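# Sand guide coat off taped area without cutting primer

## Task

Remove the thin dark guide coat from the part of the board enclosed by the blue masking tape; a few leftover specks are acceptable. Beyond the tape the coat has to remain, though light scuffing and a handful of bare specks there are tolerated. Cutting through the primer at any spot counts as failure. When finished, bring the sander away from the board.

## Robot and tools

ROBOT. One six-joint arm (UR-type, ur7e_sander) carrying a random-orbit sander. The pad is 127 mm across and points along the tool point's +z axis. The tool point (end_effector_position) sits where the tool axis meets the face of the disc. A flat block juts roughly 9 cm from the last joint's axis toward the sander's -y side and rotates with it, so watch its clearance. Joint ranges (rad): shoulder pan -3.142 to 3.142, shoulder lift -6.283 to 6.283, elbow 0.000 to 3.142, wrists 1 to 3 each -6.283 to 6.283. The elbow never quite straightens. One camera, cam_wrist (504x504), rides on the wrist.

FRAMES. Reported poses use the scene frame: origin on the table top directly beneath the arm base, +z up, +y to the left when facing along +x. The base may be tilted relative to the table, and the printed position can be slightly off, more so far from the base. Motion commands are expressed in the tool point's own axes, not the scene frame.

execute_actions(actions). actions is a list of actions run one after another; an empty list just returns state and images. Each action is a table of up to 15 rows, one row per 1/30 s control step; if shorter, its last row is repeated to fill the 15 steps (0.5 s). There is one arm, so each row is a single list of 7 numbers, all in [-1, 1]: dx, dy, dz, rx, ry, rz, run. The first six are an offset, not a pose: every row is measured from the tool point's measured pose at the beginning of that action (for a call's first action, the last pose any result reported), in tool axes, and rows do not accumulate. Scale: 1.0 equals 0.6 m for dx, dy, dz and 180 degrees for rotation; rx, ry, rz form one rotation vector. Each step the commanded pose is clipped to within 100 mm and 16 degrees of the current measured pose; orientation is sacrificed before position if both cannot be met; motion trails commands by about 0.17 s. Large offsets may need several actions.

SANDER (7th number, run). Above 0.01 turns it on; anything else turns it off. The value latches: the motor keeps spinning across actions and while you are composing a reply, grinding wherever the pad touches. Finish with 0 to switch it off. After switching off, the pad coasts for one or two seconds and still abrades. A fault also switches it off.

move(target, speed, blocking). target is one 7-number row laid out as above: an offset in tool axes from the pose in the latest result that showed one, plus run (sent at the start). The tool follows a straight path lasting 0.5 to 10 s; longer paths are cut off at 10 s. speed is the path's top speed in m/s, 0.002 to 0.5 (default 0.25); rotation is capped at twice that in rad/s. The path ignores obstacles, and the real tool lags and may overshoot, especially near full reach. blocking=false returns after 0.5 s while motion continues; then only wait or stop are accepted until a result shows the move ended. The result adds a move: line: done (at rest near target), off_target, moving, held or fault, plus limits (paced = pose was clipped; held = a check blocked steps, after which the arm may surge) and the distance remaining.

wait(seconds), 0 to 10: lets time pass holding the last command; returns early if a running move ends. stop(): brakes a running move; it needs room, more at speed. zoom_image(camera, region): camera is cam_wrist; region is [x0, y0, x1, y1] in pixels from the top-left, at most 504 by 504. read_manual(section): only "licences"; no motion. finished_scene(scene): ends the given scene irreversibly and reports success.

RESULT LINES. State gives position (m), orientation quaternion wxyz and linear/angular velocities in the scene frame. force_n and torque_nm are wrist-sensor values at the tool point in tool axes (n/a before the first action); pressing shows as negative force z, and torque x and y show which pad edge carries the load. Readings are noisy with a constant offset (force usually within 4 N). Hand target is the pose the controller is currently steering to. A pose unreachable line means the clearance check altered or blocked a command. Action results list step positions, with HELD marking steps that were held back. Joint torques are total drive outputs, nonzero in free air, offset and drifting; do not read them as contact force. MOTOR HOT appears from 70 °C; at 85 °C an OVER-TEMPERATURE FAULT brakes the arm until it cools.

CAUTIONS. The arm is stiff and has no force control: aiming even slightly beyond the board surface can trigger a stop. A fault happens when any joint hits its load limit (shoulder pan, shoulder lift, elbow 130 N m; each wrist 24.3 N m) or an external force reaches 150 N; the arm then halts for 10 s, yields to the contact and drops the rest of the call. Faster approaches hit harder. Keep the pad flat, since the foam compresses only fractions of a millimetre and a tilted pad grinds on its edge. Removal grows with pressure and dwell time, so avoid lingering or pressing hard, which burns through primer; keep off the area outside the tape. Avoid slams, drops and anything falling. Switch the sander off and lift clear before ending.

Each tool is called after "Request:" in YAML: its name, and indented under it one key for each argument.

## Session

Request:
execute_actions:
  actions: []

Scene clock: 0.00 s.
end_effector_position=(+0.4103, -0.2514, +0.4521) force_n=(-1.3, +0.3, +1.0) torque_nm=(+0.10, +0.15, -0.25) end_effector_quat_wxyz=(-0.265, +0.586, +0.705, +0.300) end_effector_velocity=(-0.000, +0.000, +0.000) end_effector_angular_velocity=(+0.000, +0.001, +0.002)
Joint positions: [-0.34  -1.814  1.648 -1.405 -1.57  -1.912]
Joint velocities: [ 0.     0.    -0.001  0.002 -0.    -0.001]
Joint torques (N m, as the arm reports them, + toward a larger angle): no reading
Hand target: +0.410, -0.251, +0.452; -0.265, +0.586, +0.705, +0.300

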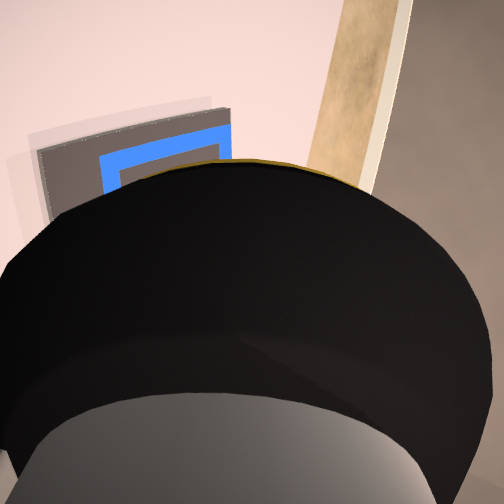

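Request:
move:
  target: [-0.1,0.3,0,0,0,0,0]

Scene clock: 5.43 s.
end_effector_position=(+0.5976, -0.2674, +0.4286) force_n=(+0.4, -2.0, -0.6) torque_nm=(-0.17, -0.03, -0.10) end_effector_quat_wxyz=(-0.265, +0.586, +0.705, +0.301) end_effector_velocity=(+0.002, +0.001, +0.000) end_effector_angular_velocity=(+0.000, -0.000, +0.003)
Joint positions: [-0.334 -1.364  1.207 -1.415 -1.57  -1.906]
Joint velocities: [ 0.002  0.008 -0.01   0.004 -0.    -0.   ]
Joint torques (N m, as the arm reports them, + toward a larger angle): [ 36.12 -25.71 -33.33  -0.08   0.77   2.84]
Hand target: +0.598, -0.267, +0.429; -0.265, +0.586, +0.705, +0.300
Off the commanded pose: 0.000 m, 0 deg.
move: done

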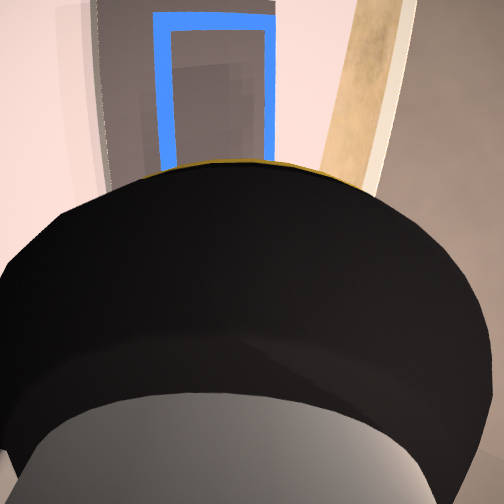

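Request:
move:
  target: [0.445,0.09,0.49,0,-0.26,0,0]

Scene clock: 11.27 s.
end_effector_position=(+0.5981, +0.1333, +0.4282) force_n=(+1.0, -1.6, +0.5) torque_nm=(-0.11, -0.12, -0.20) end_effector_quat_wxyz=(+0.036, +0.657, +0.752, +0.043) end_effector_velocity=(+0.001, +0.003, +0.000) end_effector_angular_velocity=(-0.007, +0.004, -0.001)
Joint positions: [ 0.341 -0.849  1.307 -1.688 -2.327 -1.095]
Joint velocities: [ 0.003  0.01  -0.012  0.015 -0.003  0.011]
Joint torques (N m, as the arm reports them, + toward a larger angle): [ 37.81 -23.93 -37.76  -0.98  -1.29   2.66]
Hand target: +0.598, +0.134, +0.428; +0.036, +0.657, +0.752, +0.043
Off the commanded pose: 0.001 m, 0 deg.
move: done

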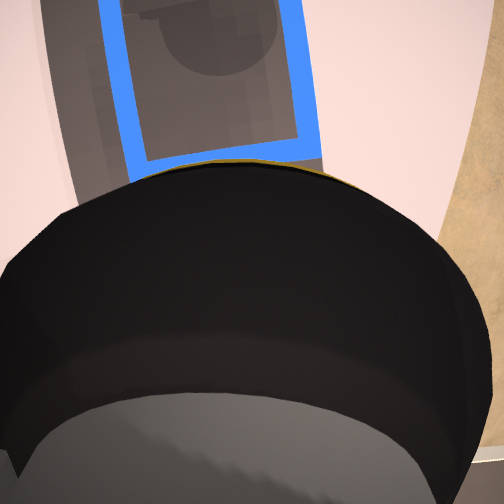

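Request:
move:
  target: [-0.05,-0.2,0,0.035,-0.006,0,0]

Request:
move:
  target: [0,-0.15,0,0,0,0,0]

Scene clock: 18.13 s.
end_effector_position=(+0.4842, +0.0878, +0.4148) force_n=(-1.1, -1.2, -1.6) torque_nm=(-0.07, +0.06, -0.14) end_effector_quat_wxyz=(+0.007, +0.658, +0.753, -0.004) end_effector_velocity=(-0.002, -0.002, -0.000) end_effector_angular_velocity=(+0.000, +0.001, -0.002)
Joint positions: [ 0.364 -1.066  1.584 -1.59  -2.277 -0.974]
Joint velocities: [-0.    -0.005  0.005  0.     0.001  0.001]
Joint torques (N m, as the arm reports them, + toward a larger angle): [ 31.9  -27.53  -8.88  -0.83   1.3    2.95]
Hand target: +0.484, +0.088, +0.415; +0.007, +0.658, +0.753, -0.005
Off the commanded pose: 0.000 m, 0 deg.
move: done

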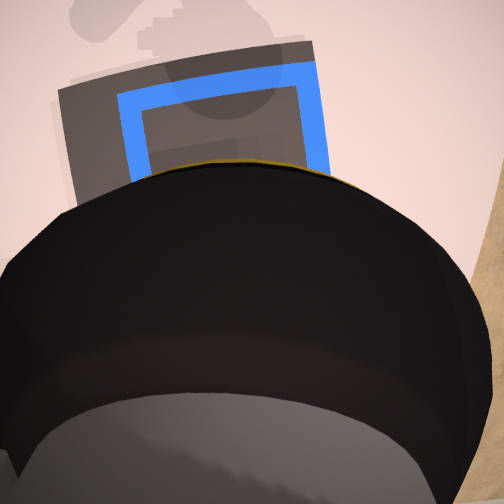

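Scene clock: 19.17 s.
end_effector_position=(+0.3953, +0.0759, +0.4146) force_n=(-0.5, +1.8, +3.2) torque_nm=(+0.22, +0.13, -0.07) end_effector_quat_wxyz=(+0.007, +0.658, +0.753, -0.005) end_effector_velocity=(-0.004, -0.000, +0.000) end_effector_angular_velocity=(-0.001, -0.000, +0.003)
Joint positions: [ 0.432 -1.217  1.782 -1.588 -2.243 -0.896]
Joint velocities: [ 0.004 -0.005  0.007  0.001  0.001  0.001]
Joint torques (N m, as the arm reports them, + toward a larger angle): [ 24.69 -21.42 -10.65  -0.74   1.47   2.78]
Hand target: +0.395, +0.076, +0.415; +0.007, +0.658, +0.753, -0.004
Off the commanded pose: 0.000 m, 0 deg.
move: done

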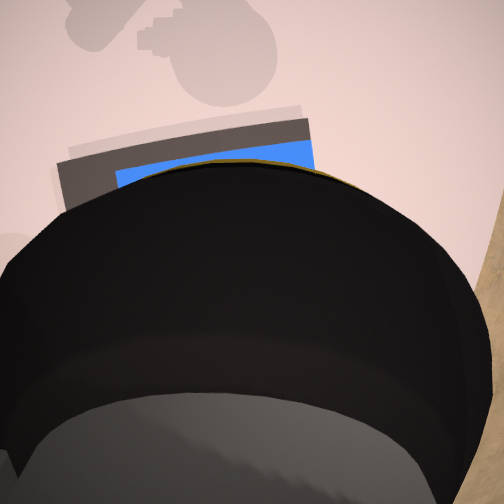

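Request:
move:
  target: [-0.03,0.1,0.56,0,0,0,0]

Scene clock: 24.23 s.
end_effector_position=(+0.4588, +0.0604, +0.0792) force_n=(-1.6, +0.7, +2.5) torque_nm=(+0.12, +0.27, +0.02) end_effector_quat_wxyz=(+0.007, +0.658, +0.753, -0.005) end_effector_velocity=(+0.001, -0.000, -0.003) end_effector_angular_velocity=(+0.002, -0.004, -0.000)
Joint positions: [-0.085 -0.824  2.186 -2.863 -2.408 -1.579]
Joint velocities: [-0.007  0.008  0.001 -0.023  0.001 -0.014]
Joint torques (N m, as the arm reports them, + toward a larger angle): [ 16.3  -21.07   8.63  -4.08   1.35  -3.41]
Hand target: +0.459, +0.060, +0.079; +0.007, +0.658, +0.753, -0.004
Off the commanded pose: 0.000 m, 0 deg.
move: done

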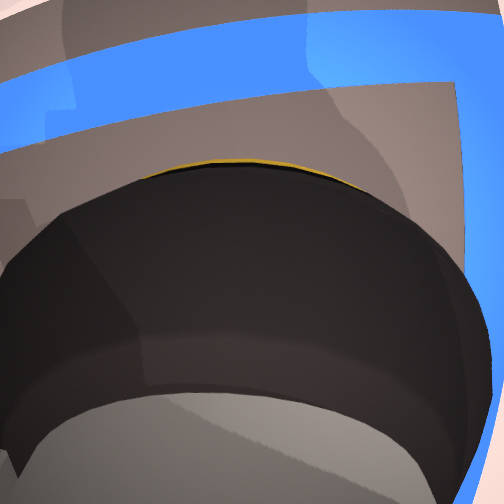

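Request:
move:
  target: [0,0,0.04,0,0,0,0]
  speed: 0.05

Request:
execute_actions:
  actions:
    - [[0,0,0.005,0,0,0,0]]

Request:
execute_actions:
  actions:
    - [[0,0,0.005,0,0,0,0]]

Scene clock: 28.57 s.
end_effector_position=(+0.4589, +0.0600, +0.0555) force_n=(+0.5, +0.4, +1.4) torque_nm=(+0.11, +0.02, -0.27) end_effector_quat_wxyz=(+0.007, +0.658, +0.753, -0.005) end_effector_velocity=(+0.000, -0.000, -0.003) end_effector_angular_velocity=(+0.000, -0.000, +0.000)
Joint positions: [-0.123 -0.771  2.19  -2.963 -2.41  -1.635]
Joint velocities: [-0.005  0.007  0.    -0.012 -0.    -0.008]
Joint torques (N m, as the arm reports them, + toward a larger angle): [ 17.   -21.42   8.43  -3.89  -1.18  -3.25]
Hand target: +0.459, +0.060, +0.055; +0.007, +0.658, +0.753, -0.005
Off the commanded pose: 0.000 m, 0 deg.
move: done

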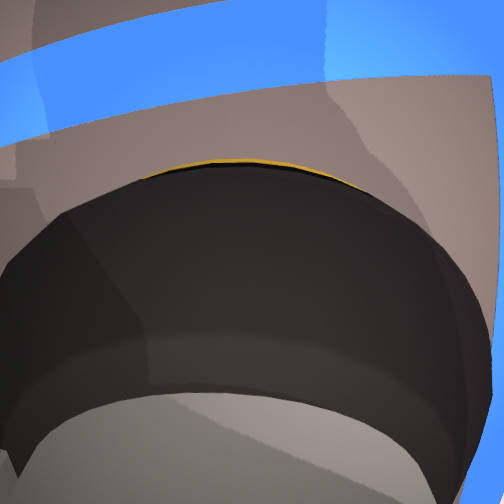

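Scene clock: 29.07 s.
end_effector_position=(+0.4589, +0.0600, +0.0555) force_n=(-1.1, +1.6, -0.2) torque_nm=(+0.24, +0.04, -0.15) end_effector_quat_wxyz=(+0.007, +0.658, +0.753, -0.005) end_effector_velocity=(-0.000, +0.000, -0.000) end_effector_angular_velocity=(-0.000, -0.000, +0.001)
Joint positions: [-0.123 -0.771  2.19  -2.963 -2.41  -1.635]
Joint velocities: [ 0.     0.     0.    -0.001 -0.    -0.   ]
Joint torques (N m, as the arm reports them, + toward a larger angle): [ 18.3  -23.78   9.14  -3.56  -1.13  -2.62]
Hand target: +0.459, +0.060, +0.055; +0.007, +0.658, +0.753, -0.005
Off the commanded pose: 0.003 m, 0 deg.
Step readings (end_effector_position):
0: (+0.4589, +0.0600, +0.0555)
1: (+0.4589, +0.0600, +0.0555) HELD
2: (+0.4589, +0.0600, +0.0555) HELD
4: (+0.4589, +0.0600, +0.0555) HELD
8: (+0.4589, +0.0600, +0.0555) HELD
15: end_effector_position above HELD
HELD: steps 1 to 15.
pose unreachable: on one or more control steps of this call, first in action 0 (counted from 0), an arm could not follow its commanded pose, so it was not sent that pose on those steps. On the call's last step it was still not sent that pose. It may still have moved: this result reports where it is.
cause: the commanded pose would bring two parts of the arm too close to each other (joints 5 (wrist 2) and 6 (wrist 3) lie between them).

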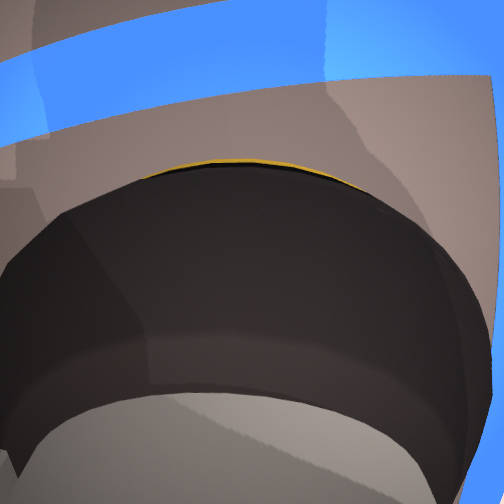

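Scene clock: 29.57 s.
end_effector_position=(+0.4589, +0.0600, +0.0555) force_n=(+1.2, -1.2, -0.1) torque_nm=(-0.19, -0.17, -0.14) end_effector_quat_wxyz=(+0.007, +0.658, +0.753, -0.005) end_effector_velocity=(-0.000, +0.000, +0.000) end_effector_angular_velocity=(-0.000, +0.000, +0.003)
Joint positions: [-0.123 -0.771  2.19  -2.963 -2.41  -1.635]
Joint velocities: [ 0.001 -0.     0.     0.001 -0.    -0.001]
Joint torques (N m, as the arm reports them, + toward a larger angle): [ 20.15 -24.72   8.36  -2.86  -1.1   -2.41]
Hand target: +0.459, +0.060, +0.055; +0.007, +0.658, +0.753, -0.005
Off the commanded pose: 0.003 m, 0 deg.
Step readings (end_effector_position):
0: (+0.4589, +0.0600, +0.0555)
1: (+0.4589, +0.0600, +0.0555) HELD
2: (+0.4589, +0.0600, +0.0555) HELD
4: (+0.4589, +0.0600, +0.0555) HELD
8: (+0.4589, +0.0600, +0.0555) HELD
15: end_effector_position above HELD
HELD: steps 1 to 15.
pose unreachable: on one or more control steps of this call, first in action 0 (counted from 0), an arm could not follow its commanded pose, so it was not sent that pose on those steps. On the call's last step it was still not sent that pose. It may still have moved: this result reports where it is.
cause: the commanded pose would bring two parts of the arm too close to each other (joints 5 (wrist 2) and 6 (wrist 3) lie between them).

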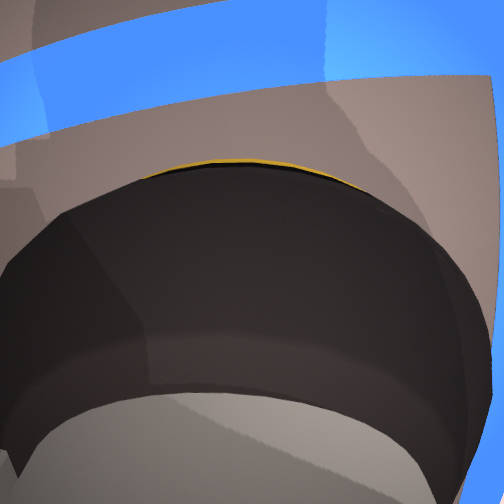

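Request:
move:
  target: [0,0,0,0,0,0.444,0]
  speed: 0.4

Request:
execute_actions:
  actions:
    - [[0,0,0.005,0,0,0,0]]

Request:
execute_actions:
  actions:
    - [[0,0,0.005,0,0,0,0]]

Request:
execute_actions:
  actions:
    - [[0,0,0.005,0,0,0,0]]

Scene clock: 43.03 s.
end_effector_position=(+0.4589, +0.0600, +0.0555) force_n=(-0.7, +0.1, +2.3) torque_nm=(+0.13, +0.05, -0.22) end_effector_quat_wxyz=(+0.008, +0.988, +0.155, +0.001) end_effector_velocity=(-0.001, +0.000, +0.000) end_effector_angular_velocity=(-0.001, +0.007, -0.012)
Joint positions: [-0.123 -0.771  2.19  -2.965 -2.41  -0.243]
Joint velocities: [ 0.001 -0.002 -0.003  0.017 -0.001  0.021]
Joint torques (N m, as the arm reports them, + toward a larger angle): [ 38.11 -33.58 -18.37  -0.42  -1.35   2.79]
Hand target: +0.459, +0.060, +0.055; +0.008, +0.988, +0.154, +0.001
Off the commanded pose: 0.000 m, 0 deg.
move: done; limits=paced

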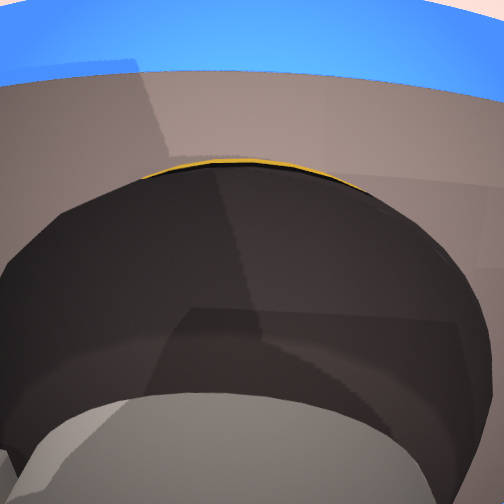

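Scene clock: 43.53 s.
end_effector_position=(+0.4591, +0.0600, +0.0526) force_n=(-1.6, +1.1, +1.2) torque_nm=(+0.24, +0.36, -0.13) end_effector_quat_wxyz=(+0.008, +0.988, +0.155, +0.001) end_effector_velocity=(+0.000, -0.000, -0.001) end_effector_angular_velocity=(+0.000, +0.001, -0.001)
Joint positions: [-0.128 -0.764  2.19  -2.977 -2.41  -0.25 ]
Joint velocities: [-0.002  0.001 -0.    -0.003  0.    -0.002]
Joint torques (N m, as the arm reports them, + toward a larger angle): [ 18.7  -21.61   4.89  -4.08  -1.3   -3.15]
Hand target: +0.459, +0.060, +0.052; +0.008, +0.988, +0.155, +0.001
Off the commanded pose: 0.000 m, 0 deg.
Step readings (end_effector_position):
0: (+0.4589, +0.0600, +0.0555)
1: (+0.4589, +0.0600, +0.0554)
2: (+0.4589, +0.0601, +0.0550)
4: (+0.4590, +0.0601, +0.0541)
8: (+0.4590, +0.0600, +0.0530)
15: end_effector_position above

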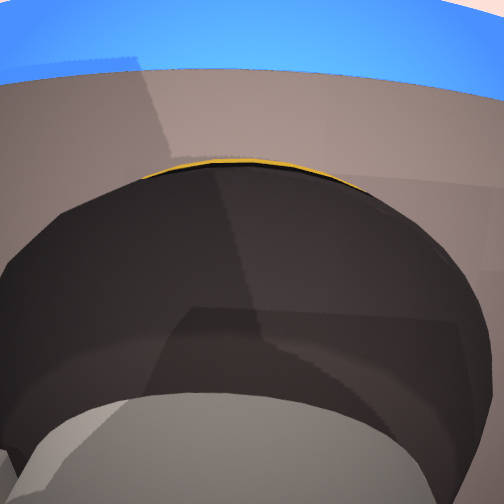

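Scene clock: 44.03 s.
end_effector_position=(+0.4591, +0.0599, +0.0496) force_n=(-1.4, +0.9, -2.1) torque_nm=(+0.15, +0.22, -0.20) end_effector_quat_wxyz=(+0.008, +0.988, +0.155, +0.001) end_effector_velocity=(-0.000, -0.000, -0.001) end_effector_angular_velocity=(-0.000, +0.000, +0.000)
Joint positions: [-0.132 -0.757  2.19  -2.989 -2.41  -0.257]
Joint velocities: [-0.002  0.002  0.001 -0.004 -0.    -0.002]
Joint torques (N m, as the arm reports them, + toward a larger angle): [ 18.46 -22.68   6.77  -4.08  -1.16  -2.96]
Hand target: +0.459, +0.060, +0.050; +0.008, +0.988, +0.155, +0.001
Off the commanded pose: 0.000 m, 0 deg.
Step readings (end_effector_position):
0: (+0.4591, +0.0600, +0.0526)
1: (+0.4591, +0.0600, +0.0525)
2: (+0.4591, +0.0599, +0.0520)
4: (+0.4591, +0.0599, +0.0510)
8: (+0.4591, +0.0599, +0.0500)
15: end_effector_position above

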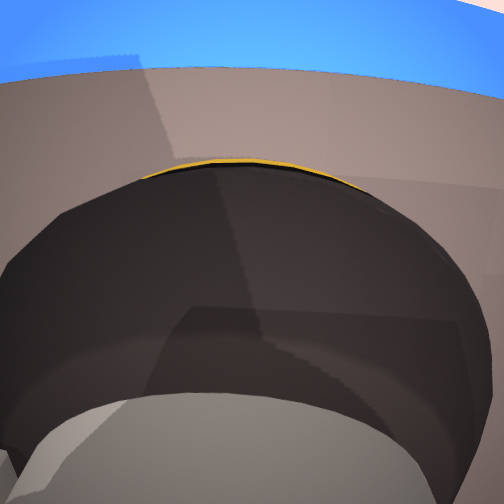

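Scene clock: 44.53 s.
end_effector_position=(+0.4591, +0.0599, +0.0467) force_n=(-0.7, +0.3, +3.8) torque_nm=(-0.02, +0.07, -0.17) end_effector_quat_wxyz=(+0.008, +0.988, +0.155, +0.001) end_effector_velocity=(+0.001, -0.000, -0.000) end_effector_angular_velocity=(+0.000, -0.001, -0.002)
Joint positions: [-0.137 -0.75   2.19  -3.001 -2.41  -0.264]
Joint velocities: [-0.001  0.001 -0.001 -0.002  0.    -0.001]
Joint torques (N m, as the arm reports them, + toward a larger angle): [ 18.94 -22.68   4.05  -4.31  -1.03  -3.26]
Hand target: +0.459, +0.060, +0.047; +0.008, +0.988, +0.155, +0.001
Off the commanded pose: 0.000 m, 0 deg.
Step readings (end_effector_position):
0: (+0.4591, +0.0599, +0.0496)
1: (+0.4591, +0.0599, +0.0495)
2: (+0.4591, +0.0599, +0.0491)
4: (+0.4591, +0.0599, +0.0481)
8: (+0.4591, +0.0599, +0.0471)
15: end_effector_position above

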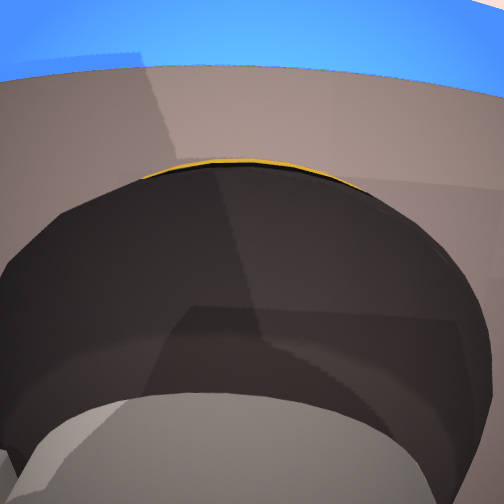

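Request:
move:
  target: [0,0,0.02,0,0,0,0]
  speed: 0.02

Request:
execute_actions:
  actions:
    - [[0,0,0.004,0,0,0,0]]

Request:
execute_actions:
  actions:
    - [[0,0,0.004,0,0,0,0]]

Request:
execute_actions:
  actions:
    - [[0,0,0.004,0,0,0,0]]

Scene clock: 57.63 s.
end_effector_position=(+0.4605, +0.0600, +0.0428) force_n=(-16.5, -2.2, -35.0) torque_nm=(+1.11, -0.16, -0.15) end_effector_quat_wxyz=(+0.009, +0.988, +0.155, +0.005) end_effector_velocity=(+0.001, -0.000, +0.000) end_effector_angular_velocity=(+0.000, -0.002, -0.002)
Joint positions: [-0.143 -0.738  2.19  -3.031 -2.41  -0.281]
Joint velocities: [ 0.    -0.    -0.002 -0.001  0.     0.001]
Joint torques (N m, as the arm reports them, + toward a larger angle): [ 27.23 -27.46  -3.97  -2.36   0.11  -0.14]
Hand target: +0.460, +0.060, +0.043; +0.009, +0.988, +0.155, +0.005
Off the commanded pose: 0.008 m, 0 deg.
FORCE FAULT: contact force on the arm reached its limit, and the arm stopped for 10 seconds. The contact can be on any part of the arm, not only on its tool. That time counts as 20 of the actions that you can send in this scene. The arm's remaining commands of this call were not run. The arm holds still and accepts commands again. Move the arm away from the contact; if what it grips holds it there, let go first. Pushing or pulling that hard again can fault the arm again.
move: fault

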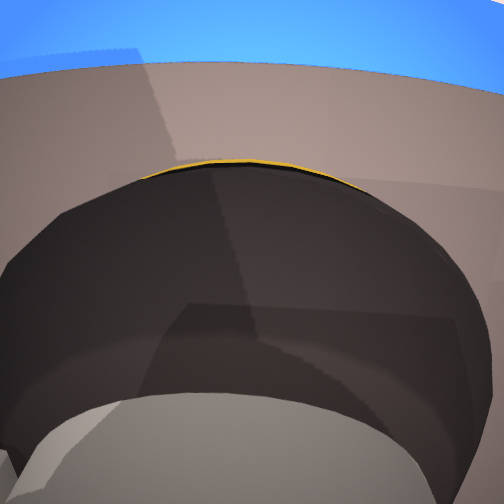

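not run: a fault stop came before this call.

not run: a fault stop came before this call.

not run: a fault stop came before this call.

Request:
execute_actions:
  actions:
    - [[0,0,-0.0017,0,0,0,0]]

Request:
execute_actions:
  actions:
    - [[0,0,0.0007,0,0,0,0]]

Request:
execute_actions:
  actions:
    - [[0,0,0.0007,0,0,0,0]]

Scene clock: 60.93 s.
end_effector_position=(+0.4605, +0.0600, +0.0438) force_n=(-3.9, +0.3, -8.2) torque_nm=(+0.72, +0.08, -0.10) end_effector_quat_wxyz=(+0.009, +0.988, +0.155, +0.005) end_effector_velocity=(+0.001, +0.000, +0.001) end_effector_angular_velocity=(+0.000, -0.002, -0.000)
Joint positions: [-0.142 -0.74   2.19  -3.027 -2.41  -0.278]
Joint velocities: [ 0.002 -0.    -0.001  0.001  0.     0.001]
Joint torques (N m, as the arm reports them, + toward a larger angle): [ 34.5  -33.11   5.34  -0.46  -0.29   2.85]
Hand target: +0.460, +0.060, +0.044; +0.009, +0.988, +0.155, +0.005
Off the commanded pose: 0.000 m, 0 deg.
Step readings (end_effector_position):
0: (+0.4605, +0.0600, +0.0428)
1: (+0.4605, +0.0600, +0.0428)
2: (+0.4605, +0.0600, +0.0429)
4: (+0.4605, +0.0600, +0.0432)
8: (+0.4605, +0.0600, +0.0436)
15: end_effector_position above

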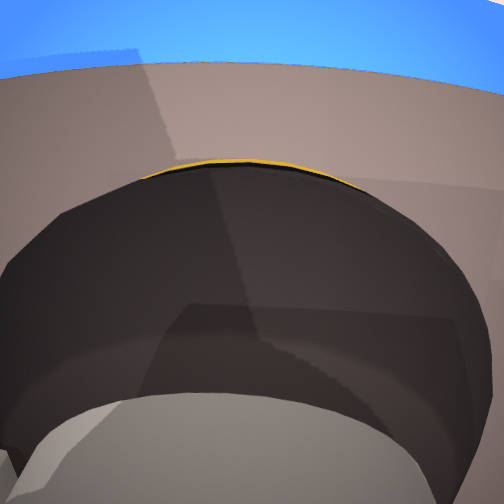

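Scene clock: 61.43 s.
end_effector_position=(+0.4605, +0.0600, +0.0434) force_n=(-6.8, -0.8, -13.9) torque_nm=(+0.72, +0.24, -0.12) end_effector_quat_wxyz=(+0.009, +0.988, +0.155, +0.005) end_effector_velocity=(+0.000, -0.000, -0.000) end_effector_angular_velocity=(-0.000, +0.000, -0.000)
Joint positions: [-0.142 -0.739  2.19  -3.029 -2.41  -0.279]
Joint velocities: [-0. -0. -0.  0. -0. -0.]
Joint torques (N m, as the arm reports them, + toward a larger angle): [ 11.88 -18.11   1.34  -3.89  -0.17  -2.86]
Hand target: +0.461, +0.060, +0.043; +0.009, +0.988, +0.155, +0.005
Off the commanded pose: 0.000 m, 0 deg.
Step readings (end_effector_position):
0: (+0.4605, +0.0600, +0.0438)
1: (+0.4605, +0.0600, +0.0438)
2: (+0.4605, +0.0600, +0.0438)
4: (+0.4605, +0.0600, +0.0437)
8: (+0.4605, +0.0600, +0.0435)
15: end_effector_position above

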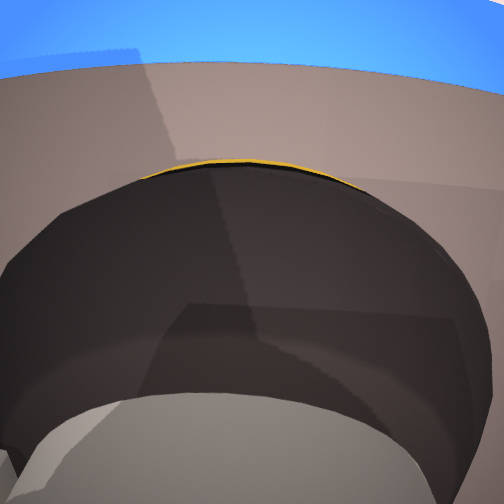

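Scene clock: 61.93 s.
end_effector_position=(+0.4605, +0.0600, +0.0430) force_n=(-8.9, -4.1, -29.4) torque_nm=(+0.44, +0.08, -0.26) end_effector_quat_wxyz=(+0.009, +0.988, +0.155, +0.005) end_effector_velocity=(-0.001, +0.000, -0.000) end_effector_angular_velocity=(+0.000, +0.001, +0.002)
Joint positions: [-0.143 -0.738  2.19  -3.031 -2.41  -0.28 ]
Joint velocities: [ 0.    -0.     0.002 -0.     0.    -0.   ]
Joint torques (N m, as the arm reports them, + toward a larger angle): [  8.94 -13.99  -2.19  -3.5    0.05  -2.95]
Hand target: +0.461, +0.060, +0.043; +0.009, +0.988, +0.155, +0.005
Off the commanded pose: 0.000 m, 0 deg.
Step readings (end_effector_position):
0: (+0.4605, +0.0600, +0.0434)
1: (+0.4605, +0.0600, +0.0434)
2: (+0.4605, +0.0600, +0.0433)
4: (+0.4605, +0.0600, +0.0432)
8: (+0.4605, +0.0600, +0.0431)
15: end_effector_position above

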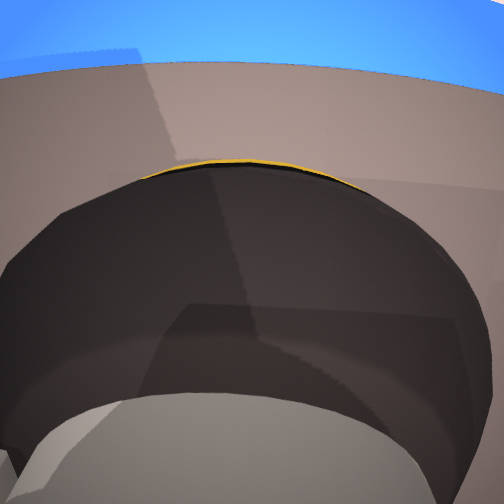

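Request:
move:
  target: [-0.045,-0.055,-0.0003,0.0013,0,0,0]
  speed: 0.03

Request:
move:
  target: [0.1,0,0,0,0,0,0]
  speed: 0.03

Request:
move:
  target: [0.1,0,0,0,0,0,0]
  speed: 0.03

Scene clock: 70.70 s.
end_effector_position=(+0.4249, +0.0831, +0.0424) force_n=(+11.2, +13.9, -43.5) torque_nm=(+0.34, +0.11, -0.16) end_effector_quat_wxyz=(+0.007, +0.988, +0.155, +0.005) end_effector_velocity=(-0.002, +0.001, -0.001) end_effector_angular_velocity=(+0.000, +0.002, +0.000)
Joint positions: [-0.106 -0.705  2.255 -3.087 -2.406 -0.225]
Joint velocities: [ 0.001  0.002  0.004 -0.002  0.     0.003]
Joint torques (N m, as the arm reports them, + toward a larger angle): [26.04 -0.07 24.24  1.62  3.59  2.94]
Hand target: +0.425, +0.083, +0.042; +0.007, +0.988, +0.155, +0.005
Off the commanded pose: 0.000 m, 0 deg.
move: done

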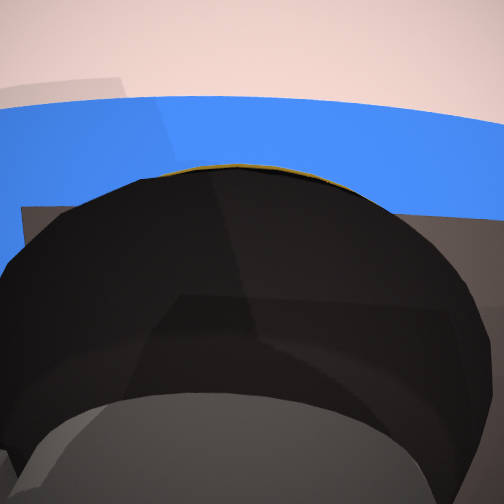

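Scene clock: 73.07 s.
end_effector_position=(+0.4818, +0.1013, +0.0428) force_n=(-16.1, +2.9, -34.8) torque_nm=(+1.05, -0.03, -0.30) end_effector_quat_wxyz=(+0.007, +0.988, +0.155, +0.005) end_effector_velocity=(+0.002, +0.001, +0.000) end_effector_angular_velocity=(+0.000, +0.001, +0.001)
Joint positions: [-0.088 -0.663  2.087 -2.941 -2.405 -0.198]
Joint velocities: [ 0.001  0.002 -0.007  0.007  0.     0.001]
Joint torques (N m, as the arm reports them, + toward a larger angle): [ 27.32 -15.29 -21.09  -0.1    1.47   2.84]
Hand target: +0.482, +0.101, +0.043; +0.007, +0.988, +0.155, +0.005
Off the commanded pose: 0.000 m, 0 deg.
move: done

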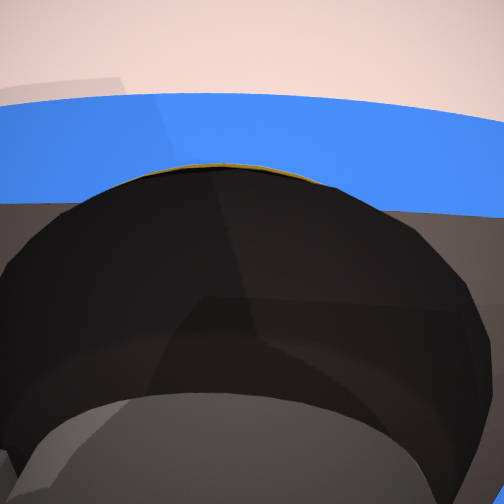

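Scene clock: 75.43 s.
end_effector_position=(+0.5387, +0.1195, +0.0432) force_n=(-10.8, -0.8, -26.2) torque_nm=(+0.40, -0.11, -0.25) end_effector_quat_wxyz=(+0.007, +0.988, +0.155, +0.005) end_effector_velocity=(+0.002, +0.001, +0.000) end_effector_angular_velocity=(-0.000, -0.001, +0.000)
Joint positions: [-0.074 -0.605  1.911 -2.807 -2.404 -0.177]
Joint velocities: [ 0.001  0.002 -0.007  0.005 -0.     0.   ]
Joint torques (N m, as the arm reports them, + toward a larger angle): [ 33.21 -17.95 -21.72   0.13   1.15   2.95]
Hand target: +0.539, +0.120, +0.043; +0.007, +0.988, +0.155, +0.005
Off the commanded pose: 0.000 m, 0 deg.
move: done

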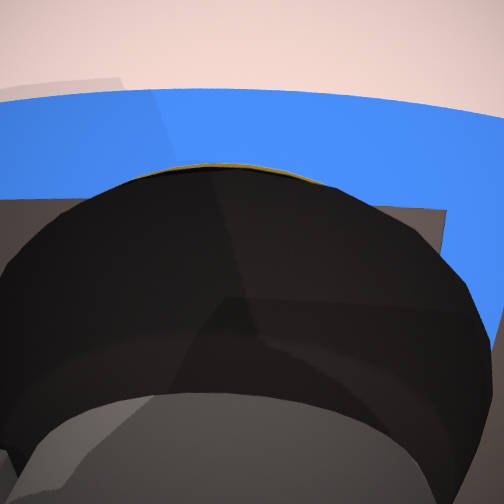

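Request:
move:
  target: [0.018,-0.02,-0.0002,0,0,0,0]
  speed: 0.03

Request:
move:
  target: [-0.235,0,-0.0007,0,0,0,1]
  speed: 0.025

Request:
execute_actions:
  actions:
    - [[0,0.03,-0.01,0,0,0,0]]
    - [[0,0.1,-0.1,0,0,0,0]]
    - [[0,0.1,-0.15,0,0,0,0]]
    - [[0.1,0.05,-0.15,0,0,0,0]]

Scene clock: 81.10 s.
end_effector_position=(+0.5452, +0.1339, +0.0432) force_n=(-8.1, +9.2, -25.1) torque_nm=(+0.82, +0.04, -0.13) end_effector_quat_wxyz=(+0.007, +0.988, +0.155, +0.005) end_effector_velocity=(+0.002, +0.003, +0.001) end_effector_angular_velocity=(+0.000, -0.002, -0.000)
Joint positions: [-0.058 -0.578  1.874 -2.78  -2.403 -0.153]
Joint velocities: [ 0.004  0.005 -0.009  0.004  0.     0.004]
Joint torques (N m, as the arm reports them, + toward a larger angle): [ 34.   -14.5  -18.09   0.86   2.82   2.83]
Hand target: +0.545, +0.134, +0.043; +0.007, +0.988, +0.155, +0.005
Off the commanded pose: 0.000 m, 0 deg.
move: done

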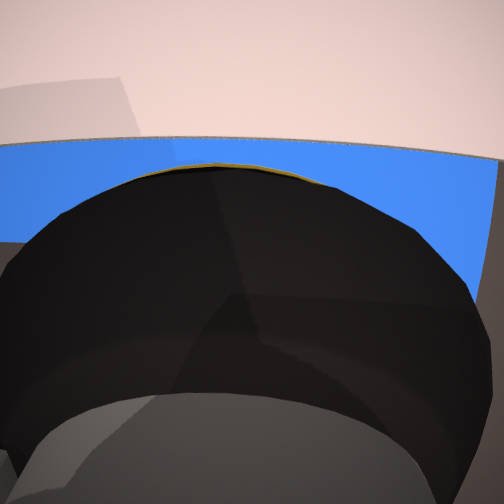

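Scene clock: 87.07 s.
end_effector_position=(+0.4112, +0.0910, +0.0426) force_n=(-5.1, +4.1, -35.2) torque_nm=(+1.60, -0.19, -0.30) end_effector_quat_wxyz=(+0.007, +0.988, +0.155, +0.005) end_effector_velocity=(-0.002, -0.001, -0.000) end_effector_angular_velocity=(-0.000, +0.001, +0.003)
Joint positions: [-0.091 -0.692  2.28  -3.107 -2.405 -0.202]
Joint velocities: [-0.002 -0.001  0.007 -0.005  0.    -0.004]
Joint torques (N m, as the arm reports them, + toward a larger angle): [  6.22 -24.73  13.03  -1.77  -0.81  -2.75]
Hand target: +0.411, +0.091, +0.043; +0.007, +0.988, +0.155, +0.005
Off the commanded pose: 0.000 m, 0 deg.
move: done

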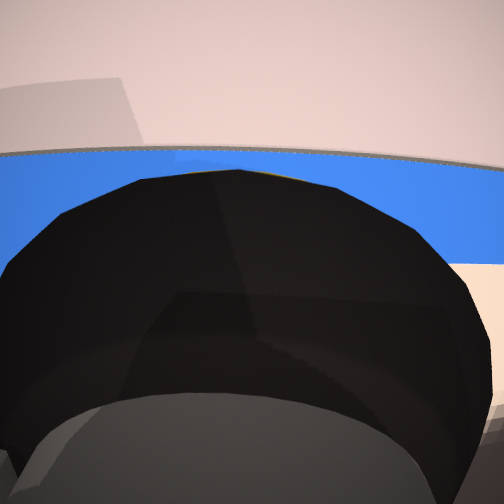

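Scene clock: 89.07 s.
end_effector_position=(+0.5107, -0.0433, +0.2840) force_n=(+0.9, +0.7, +2.9) torque_nm=(+0.09, -0.16, -0.06) end_effector_quat_wxyz=(+0.007, +0.988, +0.156, +0.019) end_effector_velocity=(+0.024, +0.002, +0.021) end_effector_angular_velocity=(-0.020, +0.079, -0.002)
Joint positions: [ 0.056 -1.244  1.924 -2.082 -2.391 -0.017]
Joint velocities: [ 0.019  0.059 -0.165  0.245  0.007  0.115]
Joint torques (N m, as the arm reports them, + toward a larger angle): [ 33.02 -15.28 -30.4   -0.39   1.35   3.09]
Hand target: +0.514, -0.043, +0.286; +0.007, +0.988, +0.155, +0.013
Off the commanded pose: 0.004 m, 1 deg.
Step readings (end_effector_position; steps 1 to 15: 1st action; 16 to 30: 2nd action; 31 to 45: 3rd action; 46 to 60: 4th action):
0: (+0.4112, +0.0910, +0.0426)
1: (+0.4112, +0.0907, +0.0427)
2: (+0.4116, +0.0885, +0.0433)
4: (+0.4136, +0.0827, +0.0454)
8: (+0.4156, +0.0768, +0.0477)
15: (+0.4165, +0.0743, +0.0487)
16: (+0.4164, +0.0741, +0.0490)
17: (+0.4157, +0.0724, +0.0511)
19: (+0.4199, +0.0585, +0.0656)
23: (+0.4293, +0.0329, +0.0926)
30: (+0.4333, +0.0201, +0.1071)
31: (+0.4337, +0.0195, +0.1081)
32: (+0.4359, +0.0183, +0.1130)
34: (+0.4423, +0.0058, +0.1355)
38: (+0.4488, -0.0205, +0.1740)
45: (+0.4500, -0.0338, +0.1945)
46: (+0.4503, -0.0343, +0.1959)
47: (+0.4531, -0.0349, +0.2026)
49: (+0.4696, -0.0378, +0.2298)
53: (+0.4958, -0.0431, +0.2680)
60: end_effector_position above

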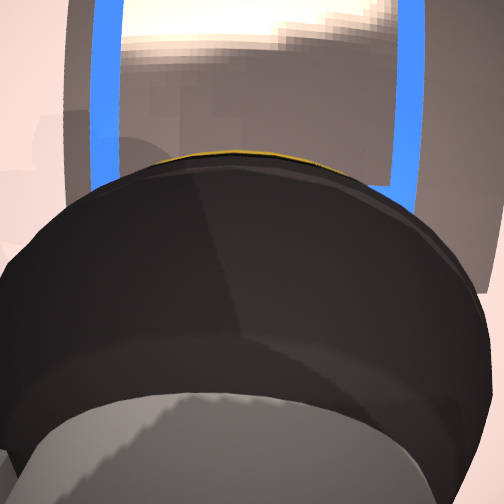

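Request:
move:
  target: [-0.095,-0.1315,0.375,0.0027,-0.0057,0,0]
  speed: 0.2

Scene clock: 100.67 s.
end_effector_position=(+0.4412, +0.0123, +0.0557) force_n=(+0.0, +2.1, -0.1) torque_nm=(+0.30, -0.01, -0.09) end_effector_quat_wxyz=(+0.004, +0.988, +0.156, +0.009) end_effector_velocity=(-0.000, +0.001, -0.002) end_effector_angular_velocity=(+0.001, -0.007, +0.002)
Joint positions: [-0.198 -0.862  2.291 -3.077 -2.398 -0.37 ]
Joint velocities: [-0.003  0.01   0.003 -0.026  0.001 -0.014]
Joint torques (N m, as the arm reports them, + toward a larger angle): [ 16.49 -19.44  11.24  -4.01   1.54  -2.87]
Hand target: +0.441, +0.012, +0.055; +0.004, +0.988, +0.156, +0.009
Off the commanded pose: 0.000 m, 0 deg.
move: done

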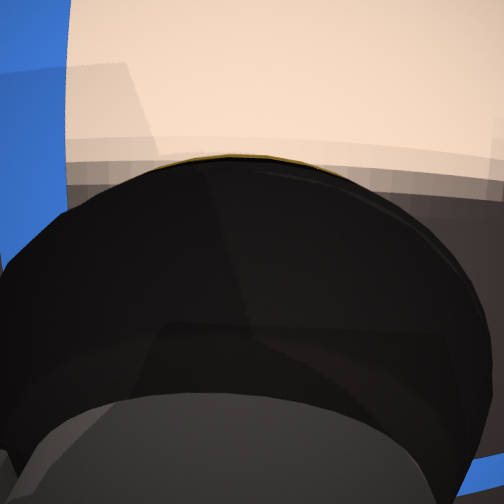

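Request:
move:
  target: [-0.0077,-0.004,0.0165,0.0005,-0.0031,0,0]
  speed: 0.02

Request:
execute_actions:
  actions:
    - [[0,0,0.001,0,0,0,0]]

Request:
execute_actions:
  actions:
    - [[0,0,0.001,0,0,0,0]]

Request:
execute_actions:
  actions:
    - [[0,0,0.001,0,0,0,0]]

Request:
execute_actions:
  actions:
    - [[0,0,0.001,0,0,0,0]]

Scene clock: 107.87 s.
end_effector_position=(+0.4364, +0.0131, +0.0460) force_n=(-2.8, -1.9, -0.6) torque_nm=(-0.16, +0.44, -0.15) end_effector_quat_wxyz=(+0.004, +0.988, +0.155, +0.004) end_effector_velocity=(-0.001, +0.001, -0.002) end_effector_angular_velocity=(-0.000, +0.002, +0.003)
Joint positions: [-0.213 -0.84   2.298 -3.109 -2.399 -0.382]
Joint velocities: [-0.001  0.005  0.001 -0.005 -0.    -0.004]
Joint torques (N m, as the arm reports them, + toward a larger angle): [ 16.98 -19.06  11.49  -3.9   -1.19  -2.87]
Hand target: +0.436, +0.013, +0.046; +0.004, +0.988, +0.155, +0.004
Off the commanded pose: 0.000 m, 0 deg.
move: done

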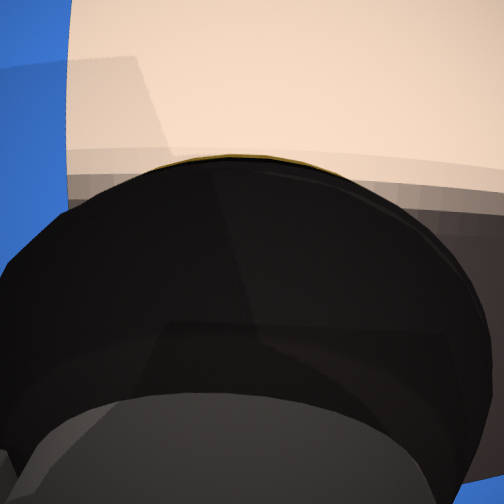

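Scene clock: 108.37 s.
end_effector_position=(+0.4364, +0.0131, +0.0454) force_n=(+1.8, -0.7, +1.0) torque_nm=(-0.05, -0.14, -0.22) end_effector_quat_wxyz=(+0.004, +0.988, +0.156, +0.004) end_effector_velocity=(+0.001, +0.001, +0.001) end_effector_angular_velocity=(+0.001, -0.002, +0.000)
Joint positions: [-0.214 -0.838  2.298 -3.112 -2.399 -0.384]
Joint velocities: [ 0.002 -0.    -0.001 -0.     0.001  0.   ]
Joint torques (N m, as the arm reports them, + toward a larger angle): [ 16.55 -20.09   1.98  -4.03   1.59  -2.91]
Hand target: +0.436, +0.013, +0.045; +0.004, +0.988, +0.155, +0.004
Off the commanded pose: 0.000 m, 0 deg.
Step readings (end_effector_position):
0: (+0.4364, +0.0131, +0.0460)
1: (+0.4364, +0.0131, +0.0459)
2: (+0.4364, +0.0131, +0.0458)
4: (+0.4364, +0.0131, +0.0457)
8: (+0.4364, +0.0131, +0.0455)
15: end_effector_position above

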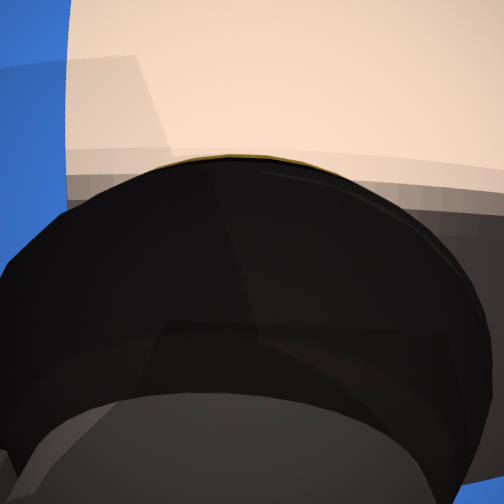

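Scene clock: 108.87 s.
end_effector_position=(+0.4363, +0.0131, +0.0448) force_n=(-1.2, -2.2, +1.5) torque_nm=(-0.21, +0.12, -0.15) end_effector_quat_wxyz=(+0.004, +0.988, +0.156, +0.004) end_effector_velocity=(+0.001, -0.000, -0.000) end_effector_angular_velocity=(-0.000, -0.001, -0.001)
Joint positions: [-0.215 -0.837  2.298 -3.114 -2.399 -0.385]
Joint velocities: [-0.     0.    -0.001 -0.002 -0.    -0.001]
Joint torques (N m, as the arm reports them, + toward a larger angle): [ 16.32 -19.97  -3.72  -4.09   1.56  -3.01]
Hand target: +0.436, +0.013, +0.045; +0.004, +0.988, +0.156, +0.004
Off the commanded pose: 0.000 m, 0 deg.
Step readings (end_effector_position):
0: (+0.4364, +0.0131, +0.0454)
1: (+0.4364, +0.0131, +0.0454)
2: (+0.4364, +0.0131, +0.0453)
4: (+0.4363, +0.0131, +0.0451)
8: (+0.4363, +0.0131, +0.0449)
15: end_effector_position above

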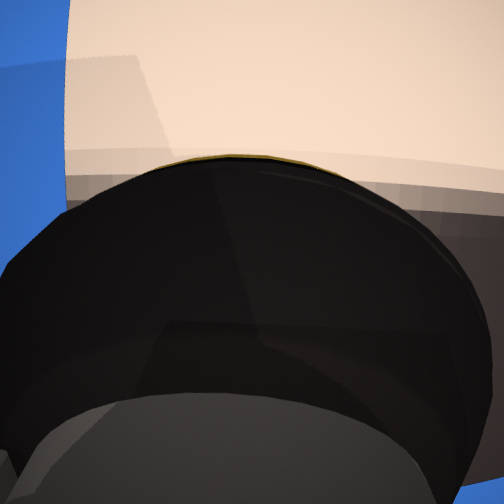

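Scene clock: 109.37 s.
end_effector_position=(+0.4363, +0.0131, +0.0442) force_n=(+0.0, +0.9, +2.1) torque_nm=(+0.06, +0.03, -0.07) end_effector_quat_wxyz=(+0.004, +0.988, +0.156, +0.004) end_effector_velocity=(-0.000, -0.000, -0.000) end_effector_angular_velocity=(-0.000, +0.000, -0.000)
Joint positions: [-0.216 -0.835  2.298 -3.117 -2.398 -0.387]
Joint velocities: [-0.001  0.     0.    -0.002  0.    -0.001]
Joint torques (N m, as the arm reports them, + toward a larger angle): [ 15.96 -19.9   -8.56  -3.99   1.4   -2.91]
Hand target: +0.436, +0.013, +0.044; +0.004, +0.988, +0.156, +0.004
Off the commanded pose: 0.000 m, 0 deg.
Step readings (end_effector_position):
0: (+0.4363, +0.0131, +0.0448)
1: (+0.4363, +0.0131, +0.0448)
2: (+0.4363, +0.0131, +0.0447)
4: (+0.4363, +0.0131, +0.0445)
8: (+0.4363, +0.0131, +0.0443)
15: end_effector_position above

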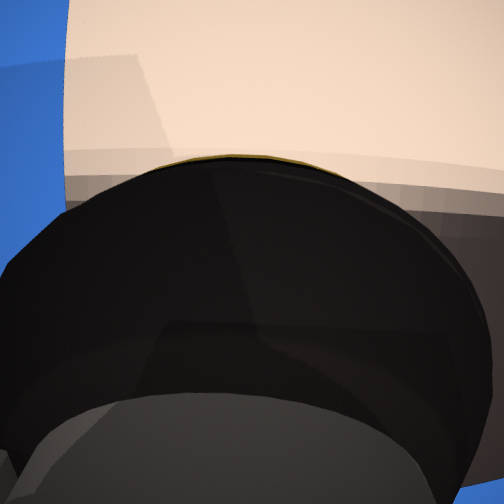

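Scene clock: 109.87 s.
end_effector_position=(+0.4363, +0.0131, +0.0436) force_n=(-1.5, -0.8, -2.6) torque_nm=(-0.02, +0.06, -0.04) end_effector_quat_wxyz=(+0.004, +0.988, +0.156, +0.004) end_effector_velocity=(+0.001, -0.001, -0.000) end_effector_angular_velocity=(-0.000, -0.000, -0.002)
Joint positions: [-0.217 -0.833  2.298 -3.12  -2.398 -0.388]
Joint velocities: [-0.001 -0.    -0.002  0.001 -0.     0.   ]
Joint torques (N m, as the arm reports them, + toward a larger angle): [ 15.16 -19.16 -13.67  -3.85   1.35  -2.91]
Hand target: +0.436, +0.013, +0.044; +0.004, +0.988, +0.156, +0.004
Off the commanded pose: 0.000 m, 0 deg.
Step readings (end_effector_position):
0: (+0.4363, +0.0131, +0.0442)
1: (+0.4363, +0.0131, +0.0442)
2: (+0.4363, +0.0131, +0.0441)
4: (+0.4363, +0.0131, +0.0439)
8: (+0.4363, +0.0131, +0.0437)
15: end_effector_position above

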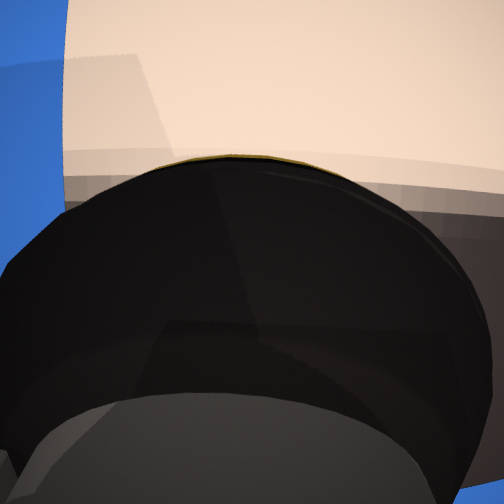

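Request:
execute_actions:
  actions:
    - [[0,0,0.001,0,0,0,0]]

Request:
execute_actions:
  actions:
    - [[0,0,0.0003,0,0,0,0]]

Request:
move:
  target: [0.235,0,0.0004,0,0,0,1]
  speed: 0.025

Request:
move:
  target: [-0.1,0.2,-0.35,0,0,0,0]
  speed: 0.2

Scene clock: 114.30 s.
end_effector_position=(+0.4363, +0.0131, +0.0431) force_n=(-4.8, -1.5, -20.3) torque_nm=(+0.29, +0.21, -0.20) end_effector_quat_wxyz=(+0.004, +0.988, +0.156, +0.004) end_effector_velocity=(+0.000, +0.000, -0.000) end_effector_angular_velocity=(+0.000, +0.001, +0.000)
Joint positions: [-0.218 -0.832  2.298 -3.122 -2.398 -0.39 ]
Joint velocities: [-0.001  0.001 -0.001  0.001  0.    -0.001]
Joint torques (N m, as the arm reports them, + toward a larger angle): [ 11.14 -14.67 -14.49  -3.19   1.35  -2.81]
Hand target: +0.436, +0.013, +0.043; +0.004, +0.988, +0.156, +0.004
Off the commanded pose: 0.000 m, 0 deg.
Step readings (end_effector_position):
0: (+0.4363, +0.0131, +0.0436)
1: (+0.4363, +0.0131, +0.0436)
2: (+0.4363, +0.0131, +0.0435)
4: (+0.4363, +0.0131, +0.0433)
8: (+0.4363, +0.0131, +0.0432)
15: end_effector_position above

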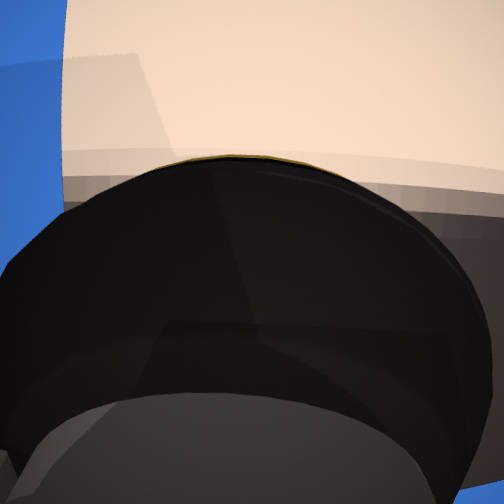

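Scene clock: 114.80 s.
end_effector_position=(+0.4363, +0.0131, +0.0429) force_n=(-1.7, +0.8, -24.5) torque_nm=(+0.68, -0.30, -0.18) end_effector_quat_wxyz=(+0.004, +0.988, +0.156, +0.004) end_effector_velocity=(-0.000, +0.000, -0.000) end_effector_angular_velocity=(+0.000, +0.001, -0.001)
Joint positions: [-0.218 -0.831  2.298 -3.123 -2.398 -0.39 ]
Joint velocities: [0.    0.    0.001 0.    0.    0.001]
Joint torques (N m, as the arm reports them, + toward a larger angle): [  9.18 -13.35 -15.23  -2.94   1.25  -2.98]
Hand target: +0.436, +0.013, +0.043; +0.004, +0.988, +0.156, +0.004
Off the commanded pose: 0.000 m, 0 deg.
Step readings (end_effector_position):
0: (+0.4363, +0.0131, +0.0431)
1: (+0.4363, +0.0131, +0.0431)
2: (+0.4363, +0.0131, +0.0430)
4: (+0.4363, +0.0131, +0.0430)
8: (+0.4363, +0.0131, +0.0429)
15: end_effector_position above

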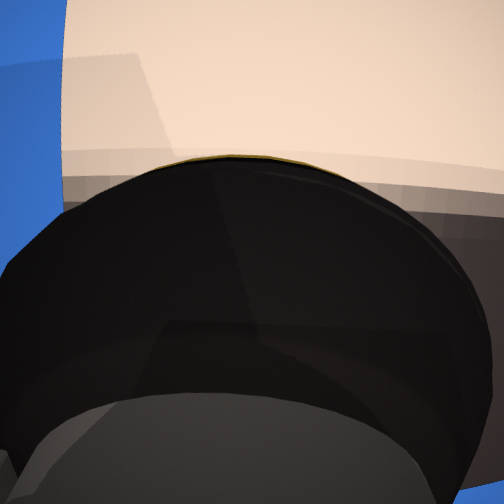

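Scene clock: 120.77 s.
end_effector_position=(+0.5702, +0.0562, +0.0435) force_n=(+1.0, +1.6, -10.2) torque_nm=(+0.60, -0.13, -0.33) end_effector_quat_wxyz=(+0.004, +0.988, +0.156, +0.004) end_effector_velocity=(+0.002, +0.001, -0.001) end_effector_angular_velocity=(-0.000, +0.002, +0.001)
Joint positions: [-0.155 -0.685  1.89  -2.792 -2.401 -0.296]
Joint velocities: [ 0.     0.004 -0.008  0.007 -0.     0.001]
Joint torques (N m, as the arm reports them, + toward a larger angle): [ 37.19 -21.67 -19.17   0.38  -0.99   2.94]
Hand target: +0.570, +0.056, +0.044; +0.004, +0.988, +0.156, +0.004
Off the commanded pose: 0.000 m, 0 deg.
move: done

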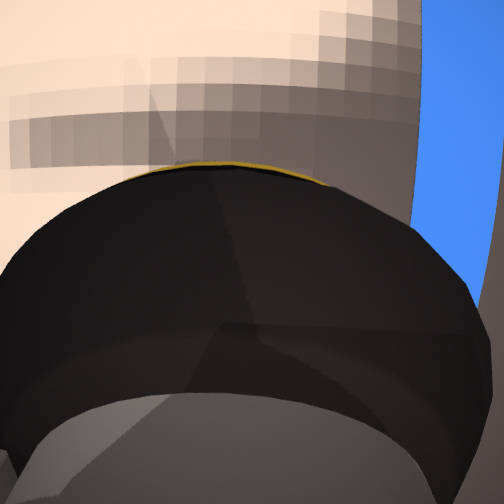

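Scene clock: 122.63 s.
end_effector_position=(+0.5480, -0.0747, +0.2543) force_n=(+0.1, +0.3, -0.3) torque_nm=(+0.11, -0.06, -0.16) end_effector_quat_wxyz=(+0.004, +0.988, +0.156, +0.004) end_effector_velocity=(+0.001, -0.002, +0.002) end_effector_angular_velocity=(+0.000, -0.000, -0.004)
Joint positions: [-0.035 -1.198  1.862 -2.121 -2.396 -0.12 ]
Joint velocities: [ 0.    -0.003 -0.005  0.009  0.     0.004]
Joint torques (N m, as the arm reports them, + toward a larger angle): [ 35.41 -31.46 -30.73  -0.48   1.52   2.59]
Hand target: +0.548, -0.075, +0.255; +0.004, +0.988, +0.156, +0.004
Off the commanded pose: 0.000 m, 0 deg.
move: done

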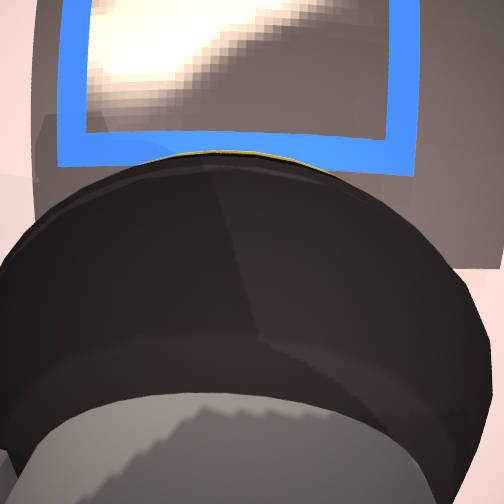

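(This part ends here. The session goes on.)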